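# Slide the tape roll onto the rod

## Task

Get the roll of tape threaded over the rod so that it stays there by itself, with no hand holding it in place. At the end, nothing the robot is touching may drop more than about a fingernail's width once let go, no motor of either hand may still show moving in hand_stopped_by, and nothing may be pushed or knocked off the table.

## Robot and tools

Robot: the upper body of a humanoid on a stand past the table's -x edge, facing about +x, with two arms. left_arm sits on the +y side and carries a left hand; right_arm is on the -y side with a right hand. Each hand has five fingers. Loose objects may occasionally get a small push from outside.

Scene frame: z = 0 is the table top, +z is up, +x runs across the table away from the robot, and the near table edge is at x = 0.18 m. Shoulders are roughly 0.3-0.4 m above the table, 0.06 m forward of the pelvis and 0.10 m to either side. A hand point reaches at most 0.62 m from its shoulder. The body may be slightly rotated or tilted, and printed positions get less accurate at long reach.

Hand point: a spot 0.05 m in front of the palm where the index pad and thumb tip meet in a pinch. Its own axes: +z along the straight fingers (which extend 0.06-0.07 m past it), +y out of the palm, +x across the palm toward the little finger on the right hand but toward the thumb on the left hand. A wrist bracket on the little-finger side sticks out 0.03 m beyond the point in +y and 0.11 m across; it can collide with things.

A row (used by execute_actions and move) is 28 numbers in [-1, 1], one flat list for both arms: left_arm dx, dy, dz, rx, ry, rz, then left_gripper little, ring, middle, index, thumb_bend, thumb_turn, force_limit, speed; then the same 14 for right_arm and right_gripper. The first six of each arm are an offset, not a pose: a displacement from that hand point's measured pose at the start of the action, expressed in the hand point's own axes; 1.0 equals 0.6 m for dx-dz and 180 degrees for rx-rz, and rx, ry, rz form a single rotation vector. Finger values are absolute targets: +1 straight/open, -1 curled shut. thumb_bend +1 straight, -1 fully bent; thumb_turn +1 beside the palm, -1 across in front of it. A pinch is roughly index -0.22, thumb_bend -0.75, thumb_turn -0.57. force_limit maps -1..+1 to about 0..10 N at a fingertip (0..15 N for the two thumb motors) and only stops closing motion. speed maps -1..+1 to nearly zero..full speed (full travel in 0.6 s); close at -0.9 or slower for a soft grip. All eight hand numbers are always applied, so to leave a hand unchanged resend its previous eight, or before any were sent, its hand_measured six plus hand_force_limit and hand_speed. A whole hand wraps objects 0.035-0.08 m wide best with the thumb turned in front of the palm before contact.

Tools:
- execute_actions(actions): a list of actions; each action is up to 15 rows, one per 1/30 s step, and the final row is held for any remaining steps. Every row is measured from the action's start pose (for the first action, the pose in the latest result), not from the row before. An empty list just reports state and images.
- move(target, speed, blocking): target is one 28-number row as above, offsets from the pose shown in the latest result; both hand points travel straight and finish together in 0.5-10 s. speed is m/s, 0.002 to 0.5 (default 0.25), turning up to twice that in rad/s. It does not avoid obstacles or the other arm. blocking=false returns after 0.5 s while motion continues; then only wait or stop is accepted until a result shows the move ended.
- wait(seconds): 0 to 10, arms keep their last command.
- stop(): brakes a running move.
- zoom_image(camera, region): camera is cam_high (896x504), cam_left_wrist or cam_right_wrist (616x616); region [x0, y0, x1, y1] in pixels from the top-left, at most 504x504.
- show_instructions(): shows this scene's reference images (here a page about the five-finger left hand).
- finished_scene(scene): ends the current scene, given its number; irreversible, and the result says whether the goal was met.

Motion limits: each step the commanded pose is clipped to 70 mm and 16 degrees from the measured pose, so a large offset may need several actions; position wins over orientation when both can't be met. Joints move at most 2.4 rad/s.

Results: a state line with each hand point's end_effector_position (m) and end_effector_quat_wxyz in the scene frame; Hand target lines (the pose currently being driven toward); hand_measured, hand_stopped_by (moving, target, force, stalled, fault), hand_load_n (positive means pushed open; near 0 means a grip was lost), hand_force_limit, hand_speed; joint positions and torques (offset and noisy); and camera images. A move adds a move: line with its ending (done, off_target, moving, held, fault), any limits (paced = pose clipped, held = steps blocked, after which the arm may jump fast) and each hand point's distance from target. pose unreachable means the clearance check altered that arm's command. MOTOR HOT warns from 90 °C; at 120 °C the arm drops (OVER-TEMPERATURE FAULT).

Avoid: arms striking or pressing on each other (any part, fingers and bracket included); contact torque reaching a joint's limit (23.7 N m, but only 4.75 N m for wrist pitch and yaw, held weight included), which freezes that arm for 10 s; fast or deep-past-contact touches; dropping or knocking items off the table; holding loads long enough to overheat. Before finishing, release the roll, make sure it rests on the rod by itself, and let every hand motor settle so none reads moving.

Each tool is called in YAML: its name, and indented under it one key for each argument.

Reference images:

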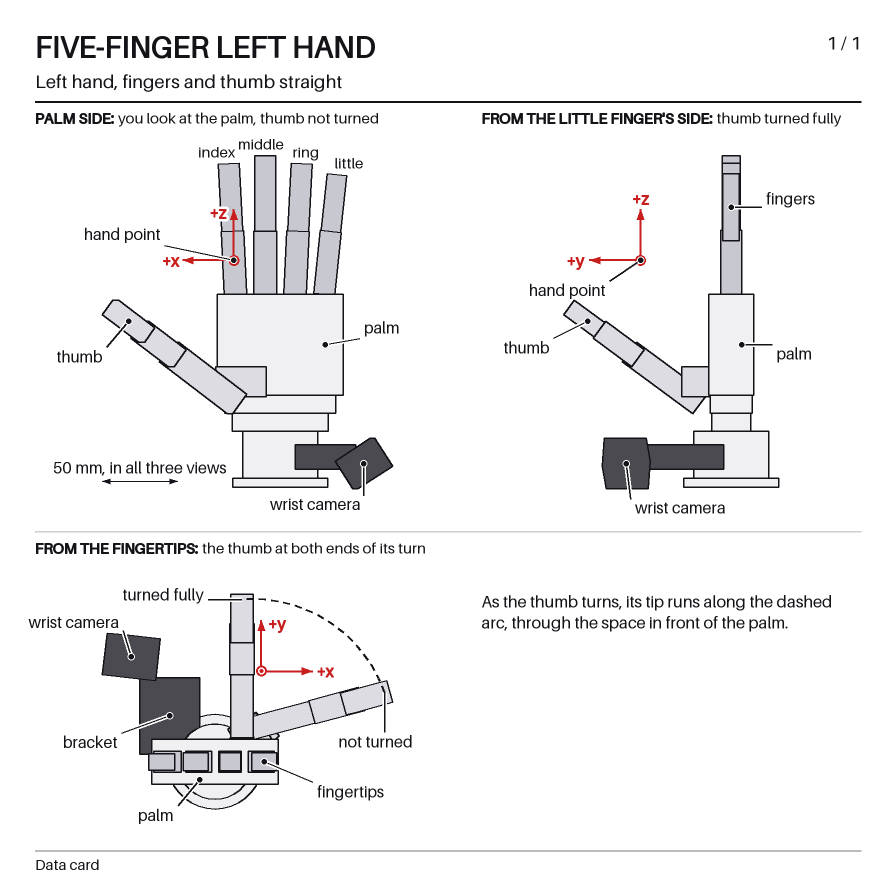

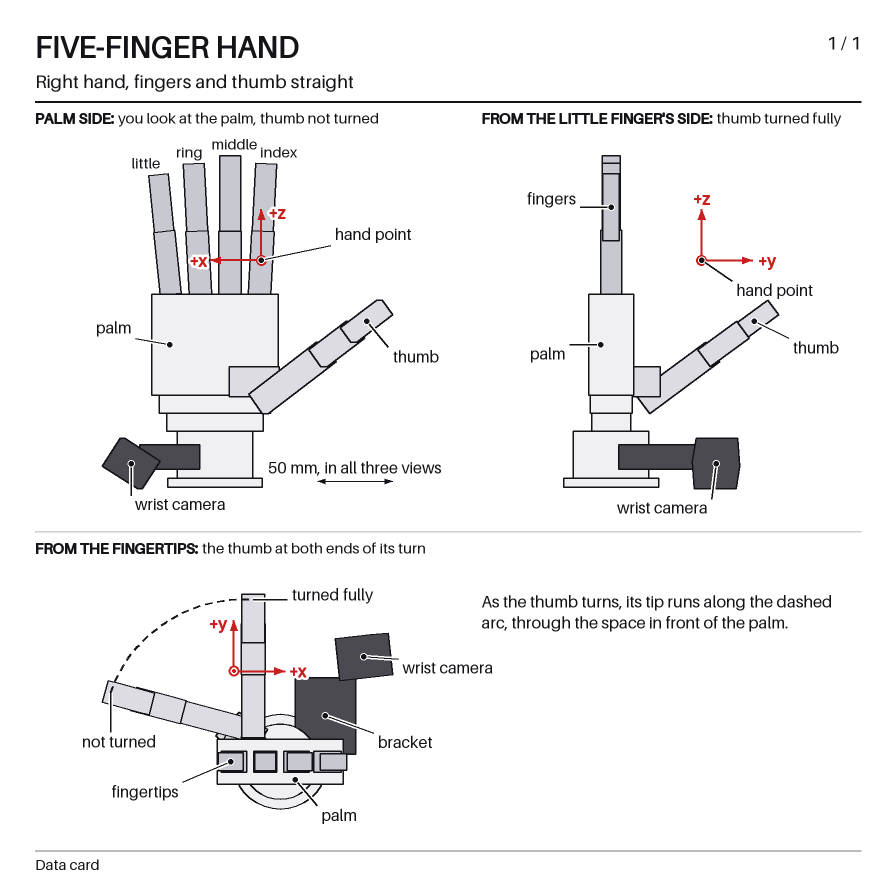

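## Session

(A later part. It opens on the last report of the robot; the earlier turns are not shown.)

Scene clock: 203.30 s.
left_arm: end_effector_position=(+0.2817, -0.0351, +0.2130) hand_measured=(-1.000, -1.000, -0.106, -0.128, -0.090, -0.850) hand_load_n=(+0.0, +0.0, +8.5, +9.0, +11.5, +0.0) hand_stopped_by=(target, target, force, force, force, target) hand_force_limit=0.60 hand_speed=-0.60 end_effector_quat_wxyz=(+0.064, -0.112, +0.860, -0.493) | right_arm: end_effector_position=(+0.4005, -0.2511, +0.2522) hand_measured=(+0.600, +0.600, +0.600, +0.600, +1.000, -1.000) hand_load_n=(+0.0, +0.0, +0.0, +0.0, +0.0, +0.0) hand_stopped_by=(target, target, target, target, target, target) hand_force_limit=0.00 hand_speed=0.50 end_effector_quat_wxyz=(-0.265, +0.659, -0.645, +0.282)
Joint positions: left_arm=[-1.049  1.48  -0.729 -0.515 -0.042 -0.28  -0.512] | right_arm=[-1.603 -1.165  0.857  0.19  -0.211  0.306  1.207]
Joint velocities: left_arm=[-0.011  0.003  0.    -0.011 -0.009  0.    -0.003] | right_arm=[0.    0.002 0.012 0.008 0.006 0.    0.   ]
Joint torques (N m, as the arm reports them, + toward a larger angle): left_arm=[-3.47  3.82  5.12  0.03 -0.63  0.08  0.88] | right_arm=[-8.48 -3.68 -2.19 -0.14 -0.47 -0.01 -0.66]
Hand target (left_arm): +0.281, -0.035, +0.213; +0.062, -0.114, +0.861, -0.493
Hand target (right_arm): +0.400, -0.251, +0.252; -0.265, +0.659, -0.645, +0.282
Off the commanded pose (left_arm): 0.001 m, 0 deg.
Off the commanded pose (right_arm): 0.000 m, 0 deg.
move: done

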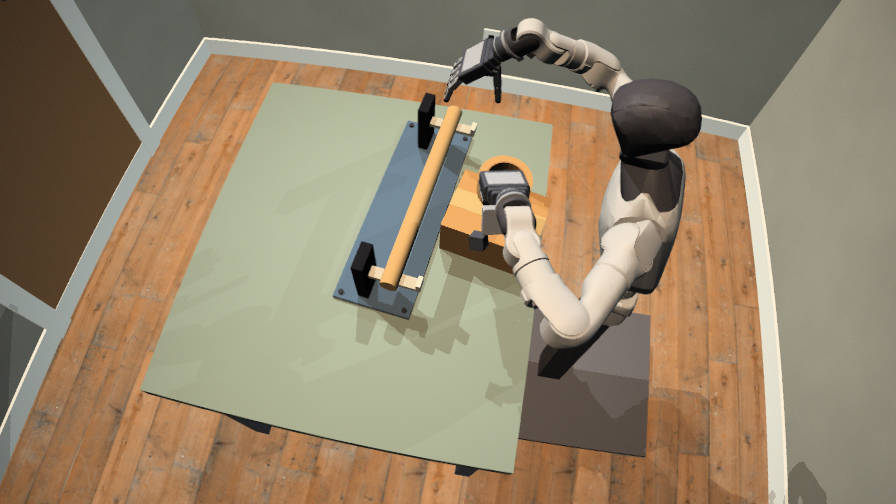

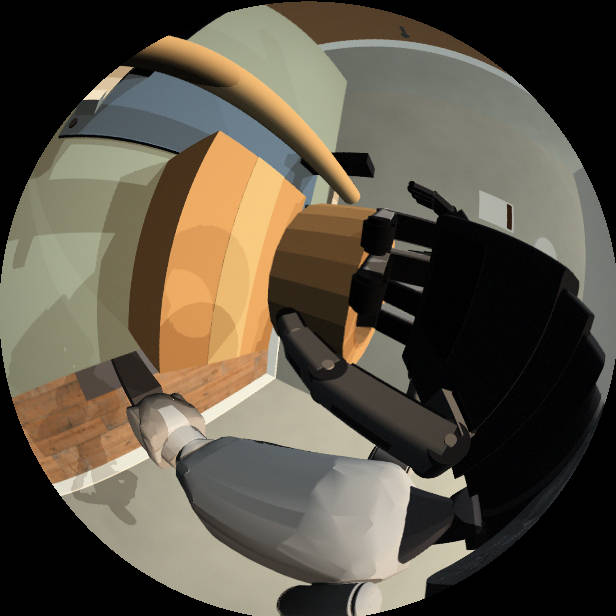

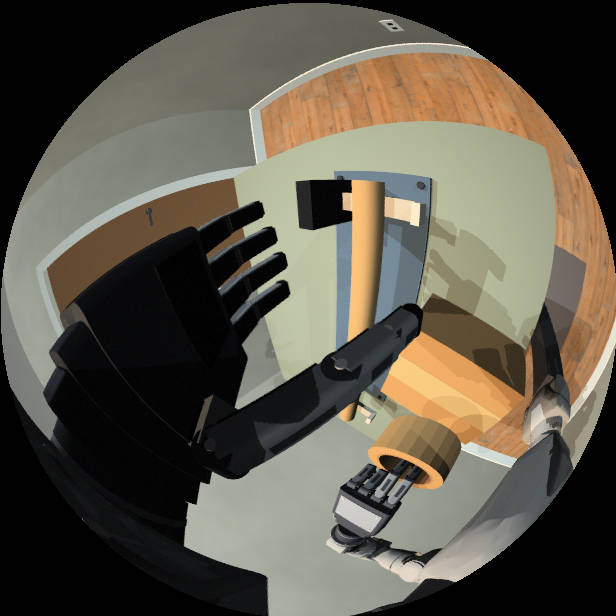

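move:
  target: [-0.197,0.188,-0.382,0.299,-0.039,-0.523,-1,-1,-0.5,-0.5,-0.45,-0.85,0.6,-0.6, -0.268,-0.015,0.162,0.055,0.026,0.026,0.4,0.4,0.4,0.4,0.6,-1,0,0.5]
  speed: 0.3

Scene clock: 217.20 s.
left_arm: end_effector_position=(+0.3284, +0.2358, +0.2257) hand_measured=(-1.000, -1.000, -0.106, -0.128, -0.090, -0.850) hand_load_n=(+0.0, +0.0, +6.5, +9.0, +13.0, +0.5) hand_stopped_by=(target, target, force, force, force, target) hand_force_limit=0.60 hand_speed=-0.60 end_effector_quat_wxyz=(+0.239, +0.671, -0.222, +0.665) | right_arm: end_effector_position=(+0.4701, -0.0936, +0.1807) hand_measured=(+0.400, +0.400, +0.400, +0.400, +0.600, -1.000) hand_load_n=(+0.0, +0.0, +0.0, +0.0, +0.0, +0.0) hand_stopped_by=(target, target, target, target, target, target) hand_force_limit=0.00 hand_speed=0.50 end_effector_quat_wxyz=(-0.300, +0.599, -0.654, +0.353)
Joint positions: left_arm=[-0.041  1.171 -0.436  0.893 -1.884 -0.651 -1.438] | right_arm=[-1.589 -0.425  1.125  0.265 -0.513  1.039  0.906]
Joint velocities: left_arm=[-0.012  0.005  0.02   0.011 -0.023  0.002 -0.004] | right_arm=[ 0.008 -0.002 -0.003 -0.011 -0.011  0.    -0.002]
Joint torques (N m, as the arm reports them, + toward a larger angle): left_arm=[-1.33  8.77  4.54 -0.23 -1.66 -0.39  0.1 ] | right_arm=[-10.24  -2.52  -1.6   -0.29  -1.11   0.1   -0.76]
Hand target (left_arm): +0.329, +0.236, +0.227; +0.240, +0.670, -0.220, +0.667
Hand target (right_arm): +0.471, -0.095, +0.182; +0.300, -0.597, +0.653, -0.357
Off the commanded pose (left_arm): 0.008 m, 2 deg.
Off the commanded pose (right_arm): 0.007 m, 1 deg.
move: off_target (left_arm, right_arm)

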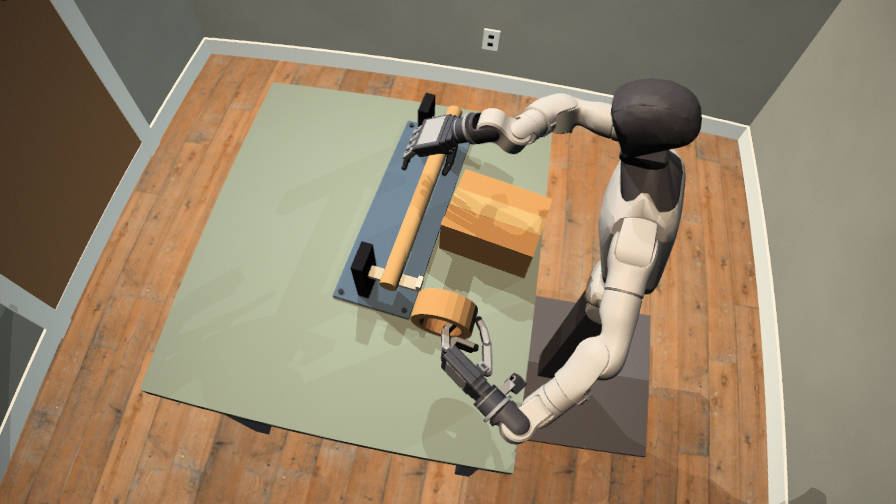

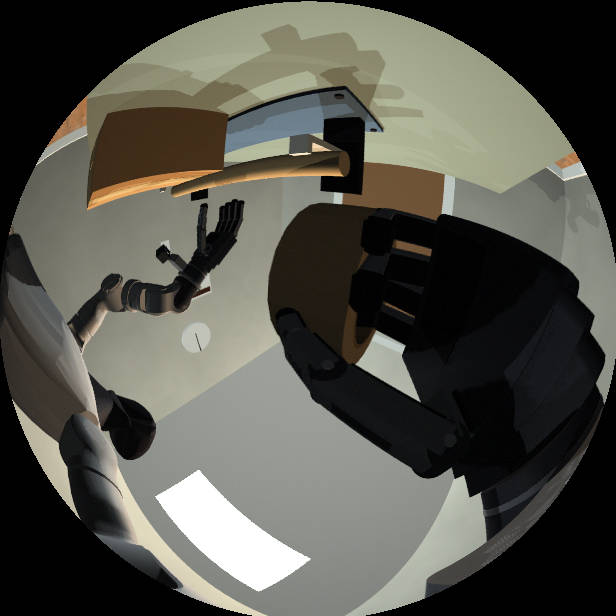

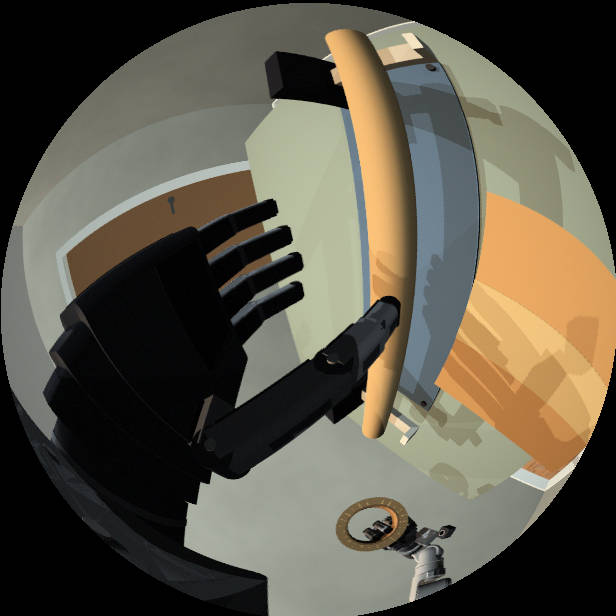

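move:
  target: [0,0,0,0,0,0,-1,-1,-0.5,-0.5,-0.45,-0.85,0.6,-0.6, 0,0.085,0.065,0,0,0,0.4,0.4,0.4,0.4,0.6,-1,0,0.5]
  speed: 0.1

zoom_image:
  camera: "cam_high"
  region: [360, 100, 510, 250]

zoom_image:
  camera: "cam_left_wrist"
  region: [130, 80, 330, 280]

Scene clock: 227.73 s.
left_arm: end_effector_position=(+0.3284, +0.2359, +0.2257) hand_measured=(-1.000, -1.000, -0.106, -0.128, -0.090, -0.850) hand_load_n=(+0.0, +0.0, +6.5, +9.0, +13.0, +0.5) hand_stopped_by=(target, target, force, force, force, target) hand_force_limit=0.60 hand_speed=-0.60 end_effector_quat_wxyz=(+0.239, +0.671, -0.222, +0.665) | right_arm: end_effector_position=(+0.4722, -0.0974, +0.1165) hand_measured=(+0.400, +0.400, +0.400, +0.400, +0.600, -1.000) hand_load_n=(+0.0, +0.0, +0.0, +0.0, +0.0, +0.0) hand_stopped_by=(target, target, target, target, target, target) hand_force_limit=0.00 hand_speed=0.50 end_effector_quat_wxyz=(-0.299, +0.598, -0.655, +0.354)
Joint positions: left_arm=[-0.041  1.171 -0.436  0.894 -1.884 -0.65  -1.438] | right_arm=[-1.401 -0.358  1.114  0.366 -0.511  0.971  0.684]
Joint velocities: left_arm=[ 0.011 -0.005  0.003  0.003  0.003  0.     0.   ] | right_arm=[ 0.     0.008  0.009 -0.009 -0.003 -0.003  0.   ]
Joint torques (N m, as the arm reports them, + toward a larger angle): left_arm=[-0.95  9.14  4.   -0.22 -1.08 -0.5   0.12] | right_arm=[-9.8  -2.15 -1.87 -0.48 -1.14 -0.05 -0.73]
Hand target (left_arm): +0.328, +0.236, +0.226; +0.239, +0.671, -0.222, +0.665
Hand target (right_arm): +0.473, -0.096, +0.117; +0.301, -0.597, +0.654, -0.353
Off the commanded pose (left_arm): 0.000 m, 0 deg.
Off the commanded pose (right_arm): 0.002 m, 0 deg.
move: done

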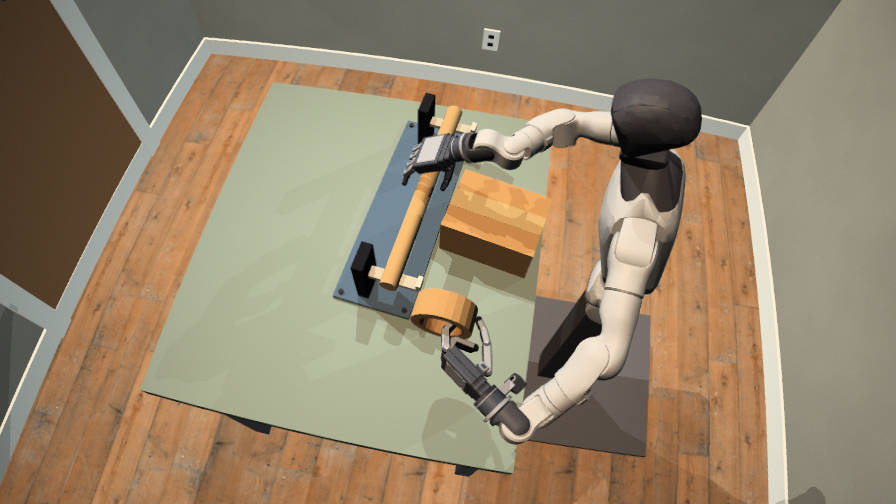

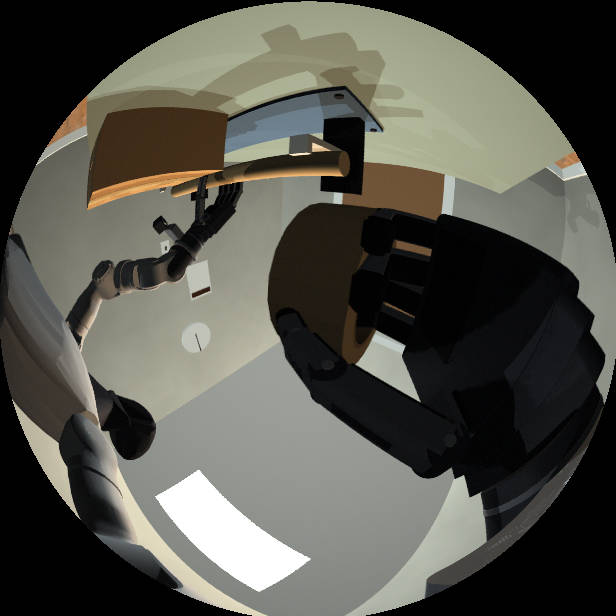

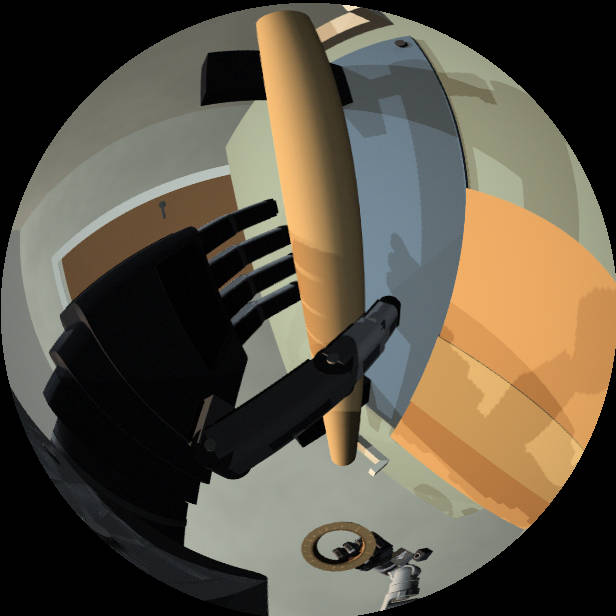

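Region (360, 100, 510, 250) of cam_high's 896x504 image, scaled by 3.360, with more detail than that image has.

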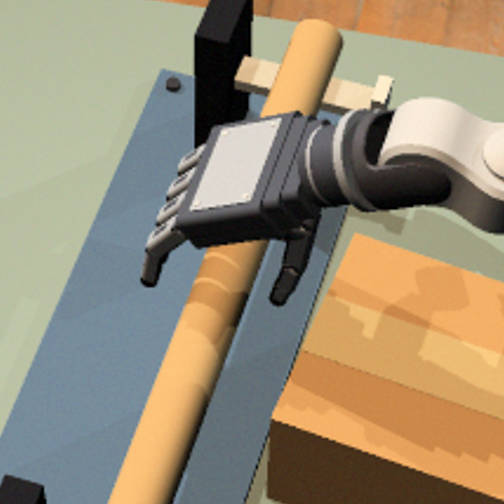

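Region (130, 80, 330, 280) of cam_left_wrist's 616x616 image, scaled by 2.520, with more detail than that image has.

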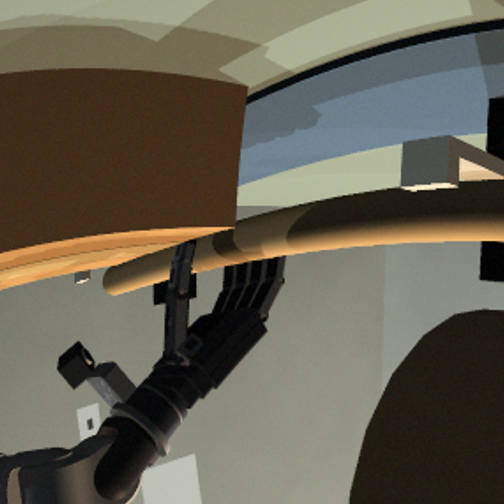

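move:
  target: [0,0,0,0,0,0,-1,-1,-0.5,-0.5,-0.45,-0.85,0.6,-0.6, 0,0.048,0.045,0,0,0,0.3,0.3,0.3,0.3,0.5,-1,0,0.5]
  speed: 0.06

zoom_image:
  camera: "cam_left_wrist"
  region: [130, 80, 330, 280]

Scene clock: 237.93 s.
left_arm: end_effector_position=(+0.3284, +0.2359, +0.2257) hand_measured=(-1.000, -1.000, -0.106, -0.128, -0.090, -0.850) hand_load_n=(+0.0, +0.0, +6.5, +9.0, +13.0, +0.5) hand_stopped_by=(target, target, force, force, force, target) hand_force_limit=0.60 hand_speed=-0.60 end_effector_quat_wxyz=(+0.239, +0.671, -0.222, +0.665) | right_arm: end_effector_position=(+0.4777, -0.1007, +0.0779) hand_measured=(+0.300, +0.300, +0.300, +0.300, +0.500, -1.000) hand_load_n=(+0.0, +0.0, +0.0, +0.0, +0.0, +0.0) hand_stopped_by=(target, target, target, target, target, target) hand_force_limit=0.00 hand_speed=0.50 end_effector_quat_wxyz=(-0.298, +0.597, -0.654, +0.356)
Joint positions: left_arm=[-0.041  1.171 -0.436  0.894 -1.884 -0.65  -1.438] | right_arm=[-1.318 -0.281  1.088  0.552 -0.497  0.851  0.525]
Joint velocities: left_arm=[-0.006 -0.002 -0.002 -0.009 -0.005  0.     0.   ] | right_arm=[ 0.006  0.008  0.     0.    -0.015 -0.003  0.   ]
Joint torques (N m, as the arm reports them, + toward a larger angle): left_arm=[-0.89  9.06  4.12 -0.16 -1.18 -0.48  0.11] | right_arm=[-9.64 -1.14 -1.77 -0.83 -1.1  -0.1  -0.77]
Hand target (left_arm): +0.328, +0.236, +0.226; +0.239, +0.671, -0.222, +0.665
Hand target (right_arm): +0.478, -0.099, +0.078; +0.299, -0.597, +0.655, -0.354
Off the commanded pose (left_arm): 0.000 m, 0 deg.
Off the commanded pose (right_arm): 0.002 m, 0 deg.
move: done

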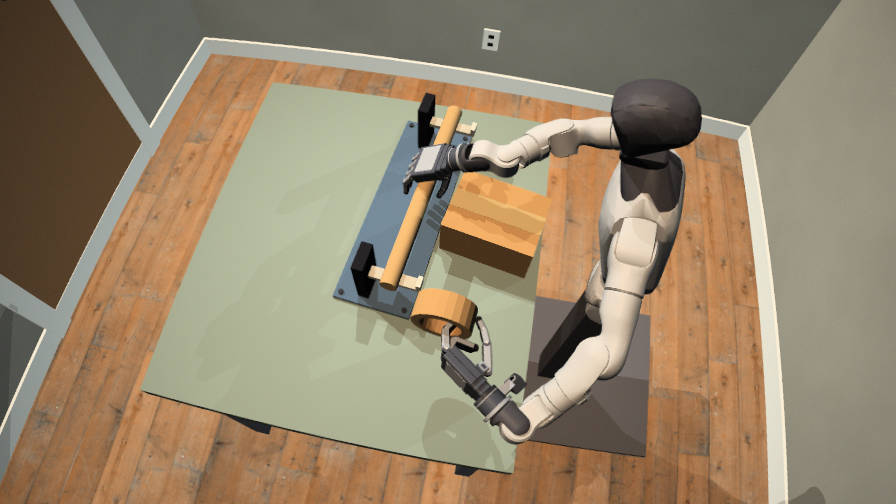

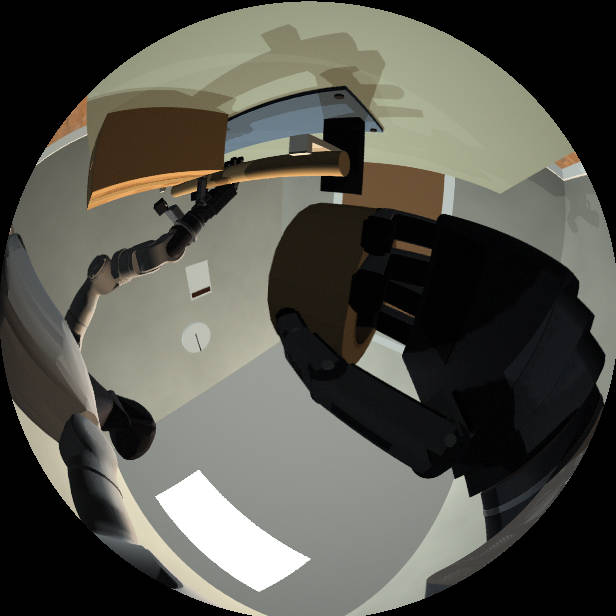

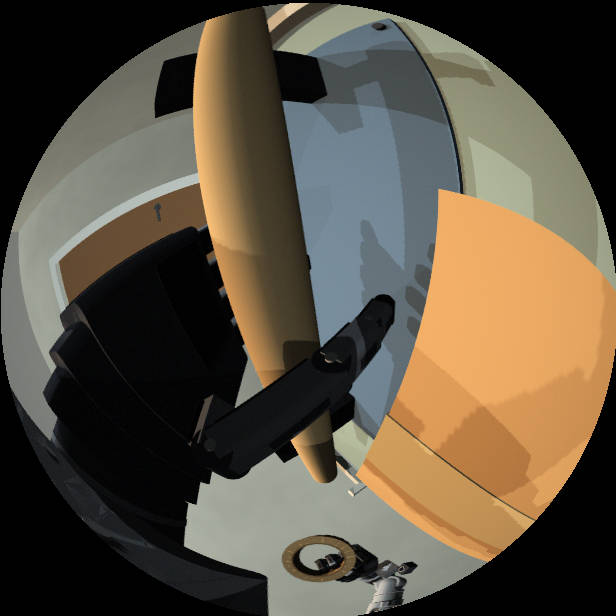

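Region (130, 80, 330, 280) of cam_left_wrist's 616x616 image, scaled by 2.520, with more detail than that image has.

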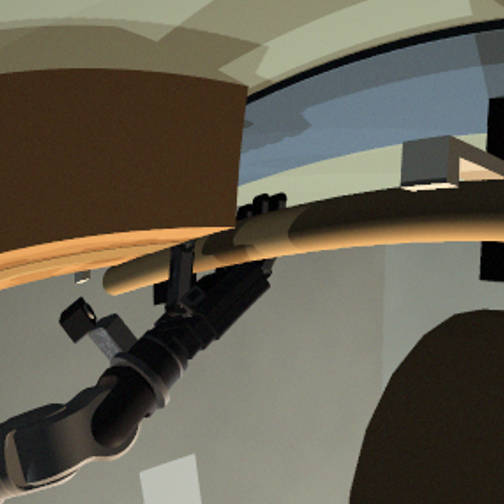

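Slightly lower and close.

move:
  target: [0,0,0,0,0,0,-1,-1,-0.5,-0.5,-0.45,-0.85,0.6,-0.6, 0,0.008,0.008,0,0,0,-1,-1,-1,-1,0,-1,0.6,-0.5]
  speed: 0.04

Scene clock: 245.60 s.
left_arm: end_effector_position=(+0.3284, +0.2359, +0.2257) hand_measured=(-1.000, -1.000, -0.106, -0.128, -0.090, -0.850) hand_load_n=(+0.0, +0.0, +6.5, +9.0, +13.0, +0.5) hand_stopped_by=(target, target, force, force, force, target) hand_force_limit=0.60 hand_speed=-0.60 end_effector_quat_wxyz=(+0.239, +0.671, -0.222, +0.665) | right_arm: end_effector_position=(+0.4801, -0.0987, +0.0743) hand_measured=(-0.862, -0.832, -0.582, -0.828, +0.010, -1.000) hand_load_n=(+8.5, +5.0, +4.5, +10.5, +9.0, +3.0) hand_stopped_by=(force, force, force, force, target, target) hand_force_limit=0.60 hand_speed=-0.50 end_effector_quat_wxyz=(-0.303, +0.594, -0.656, +0.353)
Joint positions: left_arm=[-0.041  1.171 -0.436  0.894 -1.884 -0.65  -1.438] | right_arm=[-1.313 -0.263  1.074  0.593 -0.486  0.824  0.495]
Joint velocities: left_arm=[ 0.003  0.     0.    -0.003 -0.006  0.     0.   ] | right_arm=[ 0.    -0.003  0.    -0.003  0.012  0.001  0.   ]
Joint torques (N m, as the arm reports them, + toward a larger angle): left_arm=[-0.93  9.07  4.37 -0.24 -0.88 -0.45  0.14] | right_arm=[-9.58 -2.05 -0.01 -0.7  -1.3  -0.06 -0.59]
Hand target (left_arm): +0.328, +0.236, +0.226; +0.239, +0.671, -0.222, +0.665
Hand target (right_arm): +0.479, -0.101, +0.071; +0.298, -0.597, +0.654, -0.356
Off the commanded pose (left_arm): 0.000 m, 0 deg.
Off the commanded pose (right_arm): 0.004 m, 1 deg.
move: off_target (right_arm)

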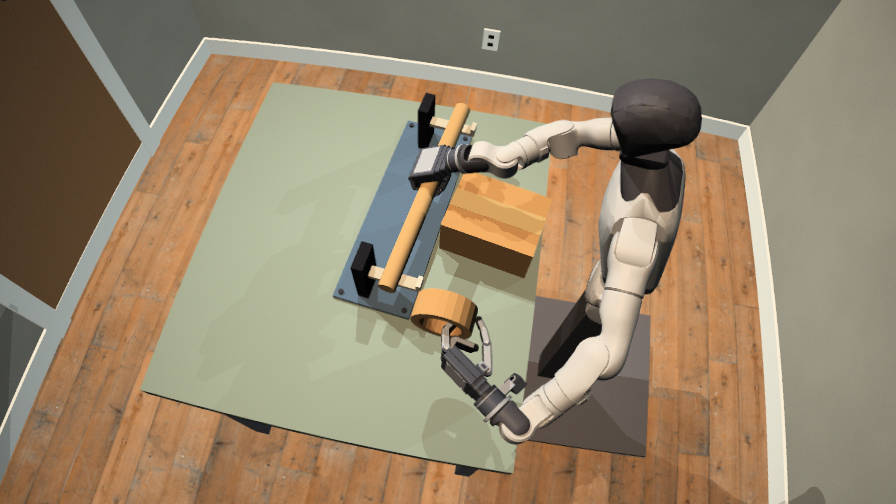

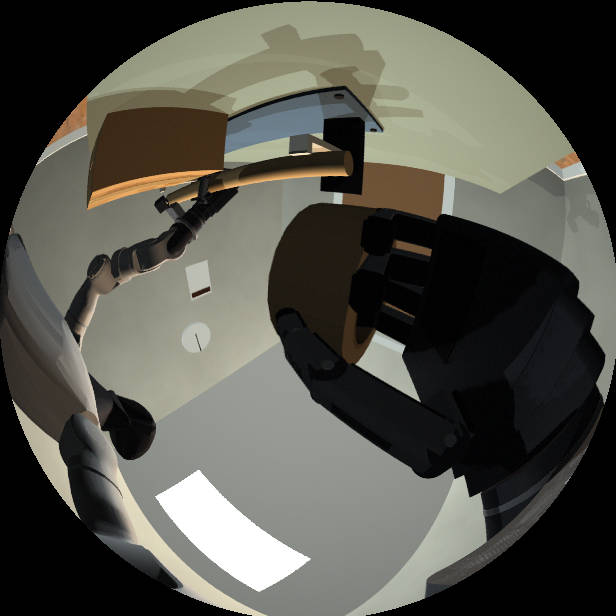

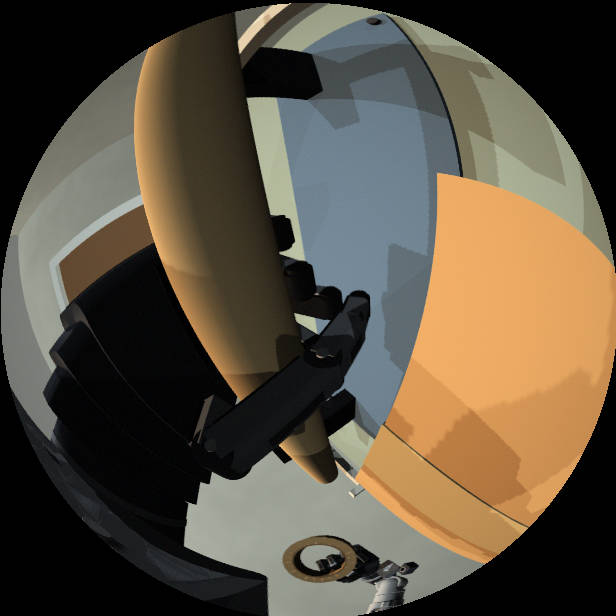

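move:
  target: [0.017,-0.04,0.04,0.044,0,0,-1,-1,-0.5,-0.5,-0.45,-0.85,0.6,-0.6, 0.02,-0.098,-0.15,0,-0.055,-0.018,-1,-1,-1,-1,0,-1,0.6,-0.5]
  speed: 0.1

zoom_image:
  camera: "cam_right_wrist"
  region: [230, 416, 430, 616]

Scene clock: 261.50 s.
left_arm: end_effector_position=(+0.3626, +0.2414, +0.2361) hand_measured=(-1.000, -1.000, -0.106, -0.128, -0.088, -0.850) hand_load_n=(+0.0, +0.0, +6.5, +9.0, +13.0, +0.5) hand_stopped_by=(target, target, force, force, force, target) hand_force_limit=0.60 hand_speed=-0.60 end_effector_quat_wxyz=(+0.192, +0.685, -0.173, +0.681) | right_arm: end_effector_position=(+0.4402, -0.1038, +0.1738) hand_measured=(-0.862, -0.832, -0.582, -0.828, +0.010, -1.000) hand_load_n=(+5.0, +3.0, +4.5, +11.5, +9.0, +3.0) hand_stopped_by=(force, force, force, force, target, target) hand_force_limit=0.60 hand_speed=-0.50 end_effector_quat_wxyz=(-0.349, +0.640, -0.612, +0.307)
Joint positions: left_arm=[-0.005  1.247 -0.458  0.728 -1.881 -0.678 -1.16 ] | right_arm=[-1.413 -0.671  1.01  -0.061 -0.464  0.892  0.871]
Joint velocities: left_arm=[ 0.011  0.009  0.012  0.005  0.003 -0.001  0.   ] | right_arm=[ 0.014 -0.006  0.014  0.    -0.005  0.     0.005]
Joint torques (N m, as the arm reports them, + toward a larger angle): left_arm=[-0.98  9.39  4.   -0.38 -0.97 -1.    0.27] | right_arm=[-10.35  -3.2   -3.36  -1.1   -0.97  -0.07  -0.87]
Hand target (left_arm): +0.362, +0.241, +0.235; +0.191, +0.687, -0.176, +0.679
Hand target (right_arm): +0.439, -0.103, +0.172; -0.348, +0.642, -0.612, +0.304
Off the commanded pose (left_arm): 0.001 m, 0 deg.
Off the commanded pose (right_arm): 0.002 m, 0 deg.
move: done

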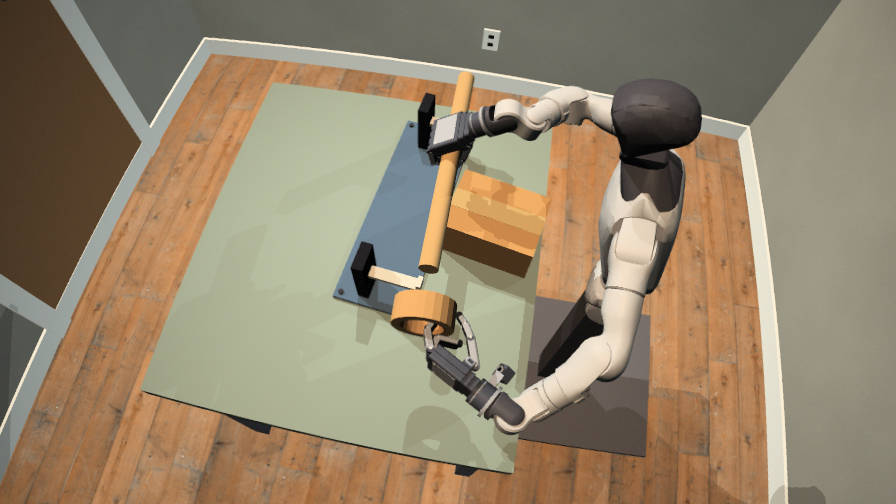

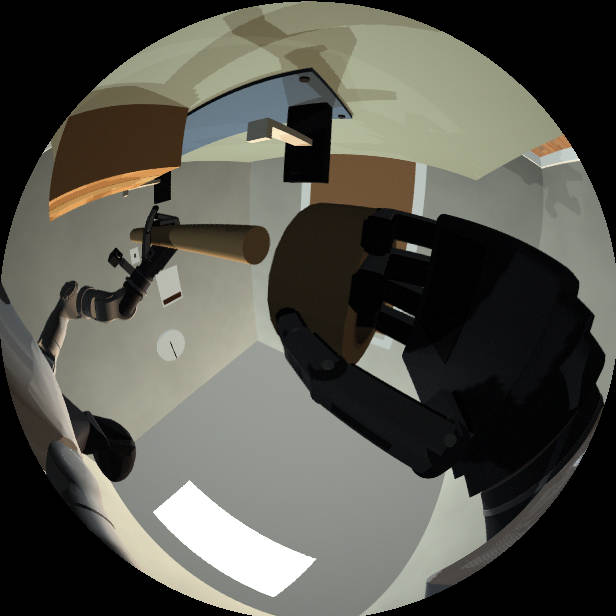

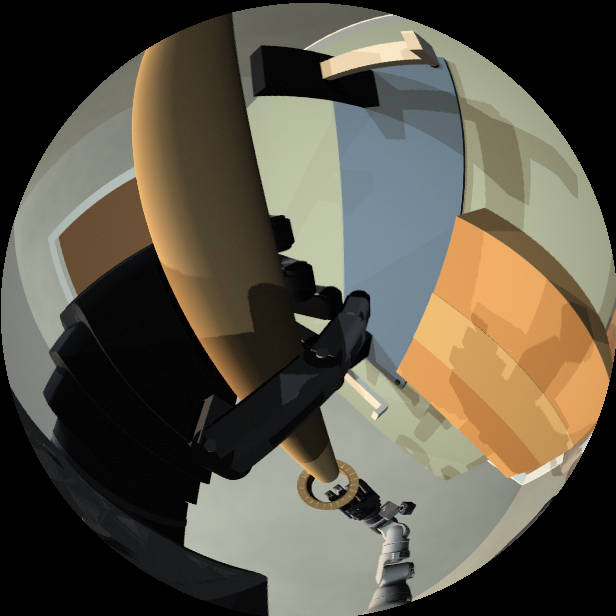

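Region (230, 416, 430, 616) of cam_right_wrist's 616x616 image, scaled by 2.520, with more detail than that image has.

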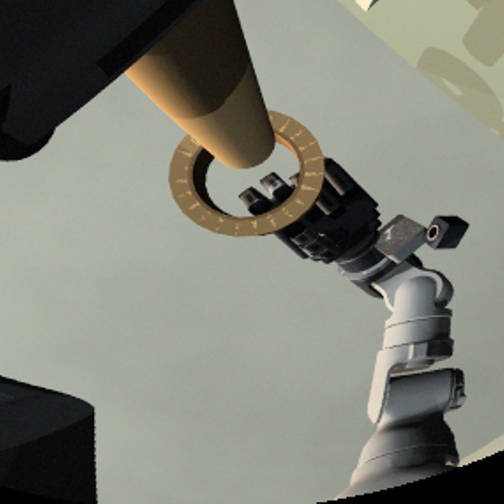

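move:
  target: [-0.017,0.079,0.046,0,0,0,-1,-1,-0.5,-0.5,-0.45,-0.85,0.6,-0.6, 0,0,0,0,0,0,-1,-1,-1,-1,0,-1,0.6,-0.5]
  speed: 0.08

zoom_image:
  camera: "cam_right_wrist"
  region: [260, 420, 400, 560]

zoom_image:
  camera: "cam_high"
  region: [340, 200, 520, 380]

Scene clock: 275.50 s.
left_arm: end_effector_position=(+0.3645, +0.1872, +0.2274) hand_measured=(-1.000, -1.000, -0.106, -0.128, -0.088, -0.850) hand_load_n=(+0.0, +0.0, +6.5, +9.0, +12.5, +0.5) hand_stopped_by=(target, target, force, force, force, target) hand_force_limit=0.60 hand_speed=-0.60 end_effector_quat_wxyz=(+0.191, +0.685, -0.173, +0.682) | right_arm: end_effector_position=(+0.4401, -0.1038, +0.1737) hand_measured=(-0.862, -0.832, -0.582, -0.828, +0.010, -1.000) hand_load_n=(+5.0, +3.0, +4.5, +11.5, +9.0, +3.0) hand_stopped_by=(force, force, force, force, target, target) hand_force_limit=0.60 hand_speed=-0.50 end_effector_quat_wxyz=(-0.348, +0.640, -0.612, +0.307)
Joint positions: left_arm=[ 0.085  1.309 -0.554  0.336 -1.716 -0.886 -0.763] | right_arm=[-1.413 -0.671  1.01  -0.061 -0.464  0.892  0.871]
Joint velocities: left_arm=[ 0.     0.003  0.003 -0.008  0.002 -0.004  0.007] | right_arm=[-0.008 -0.011 -0.009  0.002 -0.009  0.     0.   ]
Joint torques (N m, as the arm reports them, + toward a larger angle): left_arm=[-1.06  7.7   4.72 -0.59 -0.48 -1.39  0.1 ] | right_arm=[-10.56  -3.1   -3.32  -1.    -1.14   0.01  -0.98]
Hand target (left_arm): +0.364, +0.186, +0.227; +0.191, +0.685, -0.175, +0.681
Hand target (right_arm): +0.440, -0.104, +0.174; -0.349, +0.640, -0.612, +0.307
Off the commanded pose (left_arm): 0.002 m, 0 deg.
Off the commanded pose (right_arm): 0.000 m, 0 deg.
move: done

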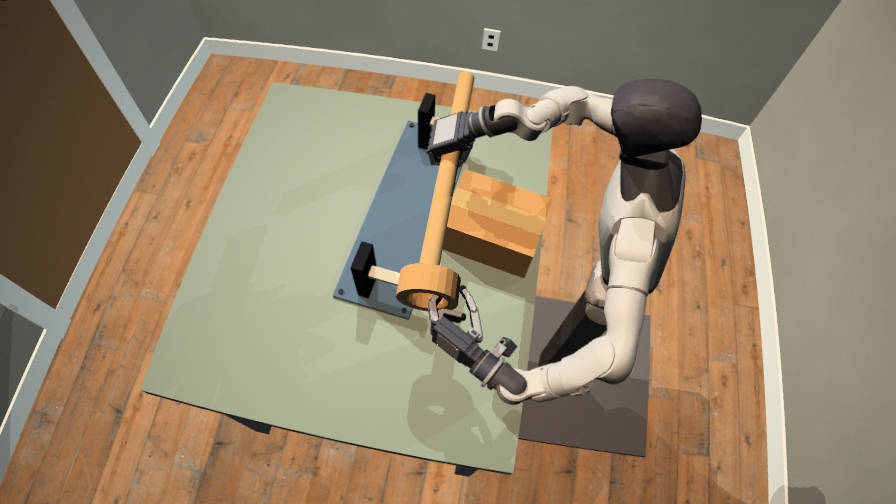

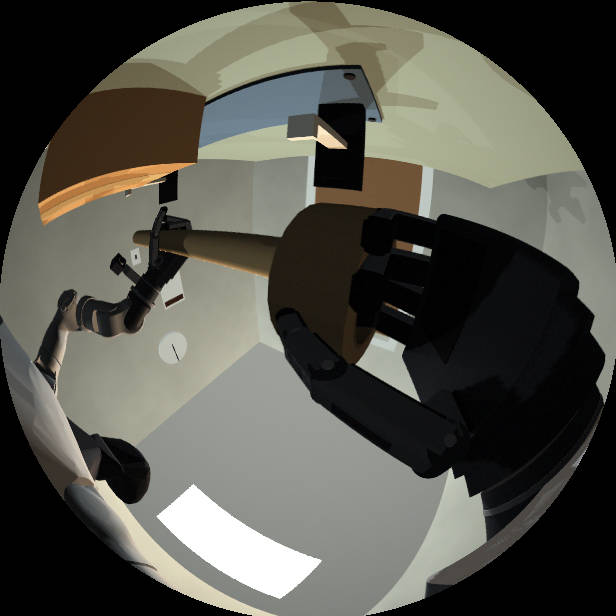

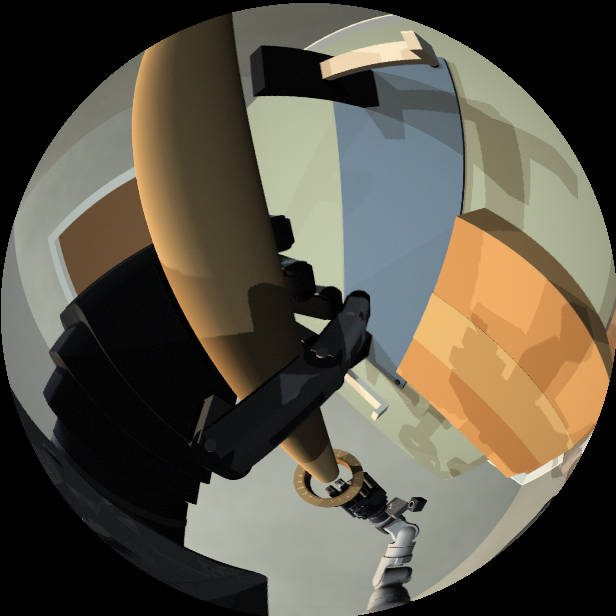

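Region (260, 420, 400, 560) of cam_right_wrist's 616x616 image, scaled by 3.600, with more detail than that image has.

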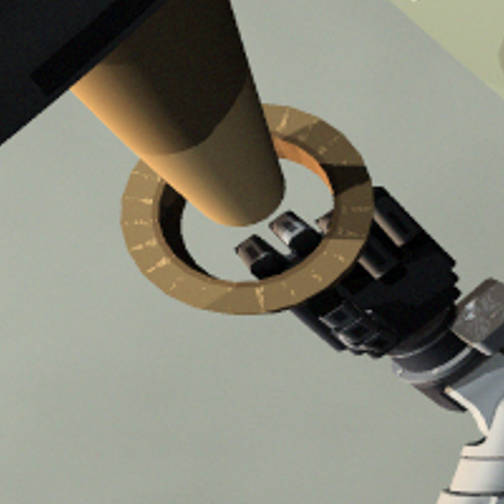

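Region (340, 200, 520, 380) of cam_high's 896x504 image, scaled by 2.800, with more detail than that image has.

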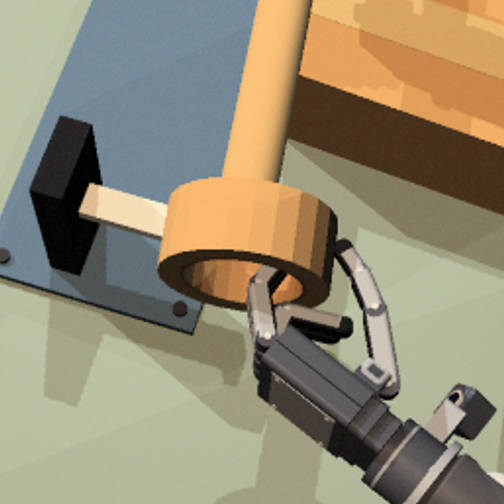

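move:
  target: [0,0.053,0.008,0,0,0,-1,-1,-0.5,-0.5,-0.45,-0.85,0.6,-0.6, 0,0,0,0,0,0,-1,-1,-1,-1,0,-1,0.6,-0.5]
  speed: 0.05

zoom_image:
  camera: "cam_right_wrist"
  region: [260, 420, 400, 560]

zoom_image:
  camera: "cam_high"
  region: [340, 200, 520, 380]

Scene clock: 286.27 s.
left_arm: end_effector_position=(+0.3542, +0.1580, +0.2285) hand_measured=(-1.000, -1.000, -0.106, -0.128, -0.088, -0.850) hand_load_n=(+0.0, +0.0, +6.5, +9.0, +13.0, +0.5) hand_stopped_by=(target, target, force, force, force, target) hand_force_limit=0.60 hand_speed=-0.60 end_effector_quat_wxyz=(+0.190, +0.684, -0.171, +0.683) | right_arm: end_effector_position=(+0.4401, -0.1038, +0.1737) hand_measured=(-0.862, -0.832, -0.582, -0.828, +0.010, -1.000) hand_load_n=(+5.0, +3.0, +4.5, +11.5, +9.0, +3.0) hand_stopped_by=(force, force, force, force, target, target) hand_force_limit=0.60 hand_speed=-0.50 end_effector_quat_wxyz=(-0.348, +0.640, -0.612, +0.307)
Joint positions: left_arm=[ 0.149  1.359 -0.605  0.131 -1.57  -0.997 -0.518] | right_arm=[-1.413 -0.671  1.01  -0.061 -0.464  0.892  0.871]
Joint velocities: left_arm=[-0.002  0.003 -0.008  0.005 -0.025  0.     0.003] | right_arm=[ 0.006  0.002  0.002 -0.005  0.014  0.     0.   ]
Joint torques (N m, as the arm reports them, + toward a larger angle): left_arm=[-1.13  7.11  4.56 -1.06 -0.15 -1.65  0.27] | right_arm=[-10.98  -3.23  -3.16  -0.99  -1.     0.01  -0.98]
Hand target (left_arm): +0.353, +0.157, +0.228; +0.190, +0.685, -0.174, +0.682
Hand target (right_arm): +0.440, -0.104, +0.174; -0.348, +0.640, -0.612, +0.307
Off the commanded pose (left_arm): 0.002 m, 0 deg.
Off the commanded pose (right_arm): 0.000 m, 0 deg.
move: done

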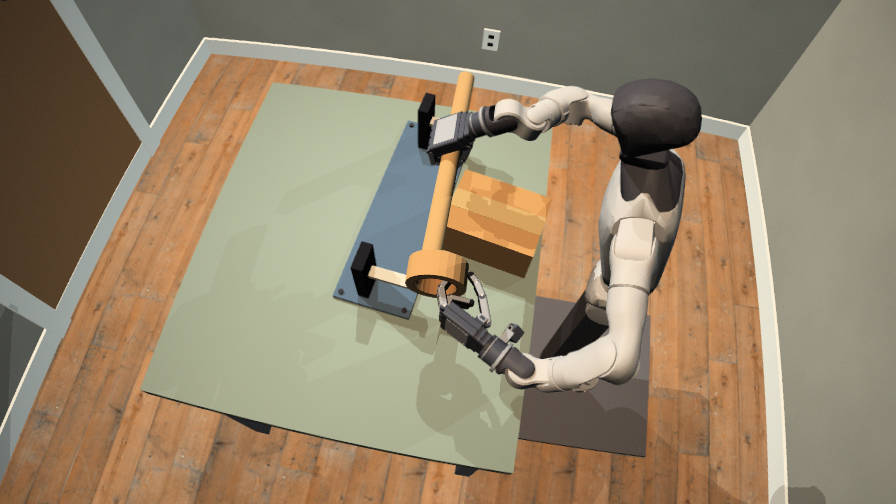

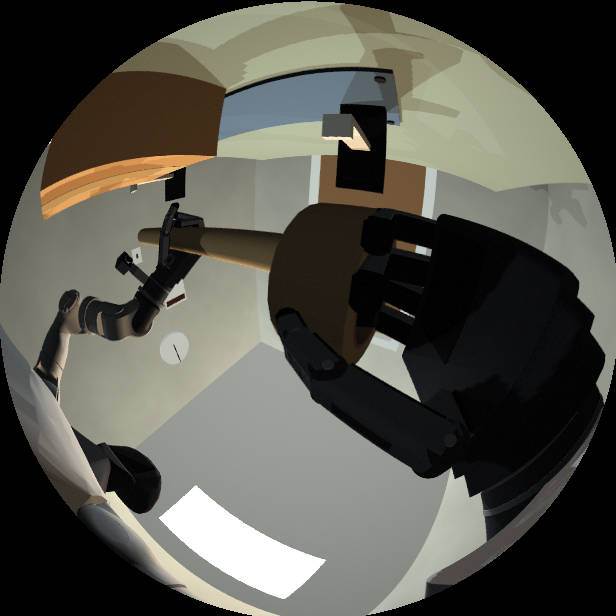

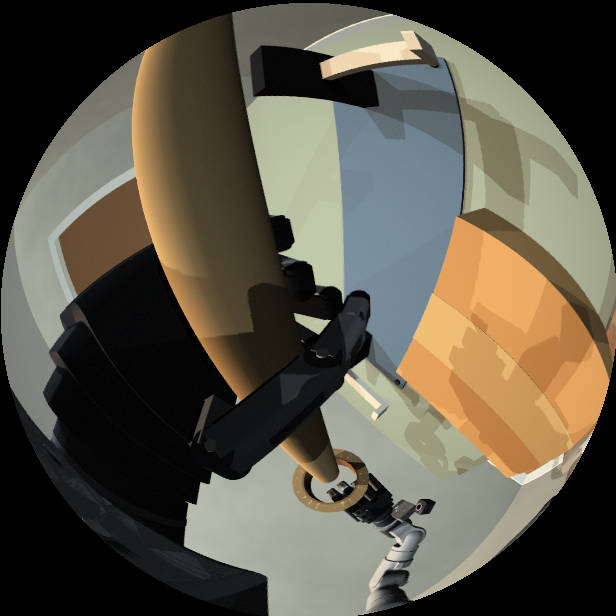

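Region (260, 420, 400, 560) of cam_right_wrist's 616x616 image, scaled by 3.600, with more detail than that image has.

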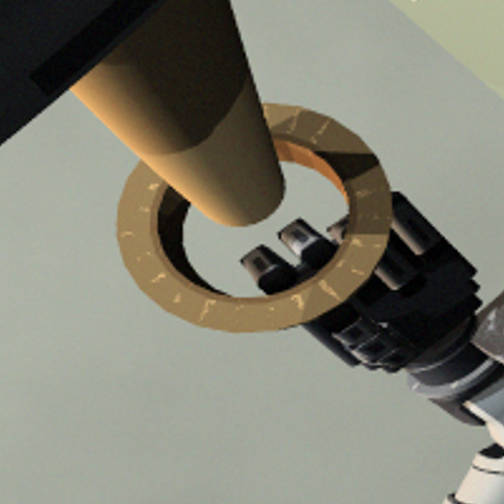

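Region (340, 200, 520, 380) of cam_high's 896x504 image, scaled by 2.800, with more detail than that image has.

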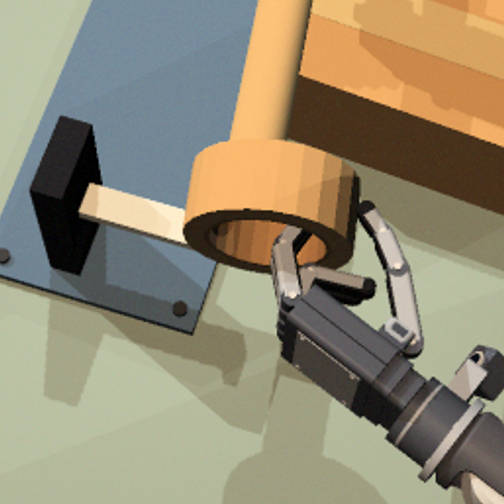

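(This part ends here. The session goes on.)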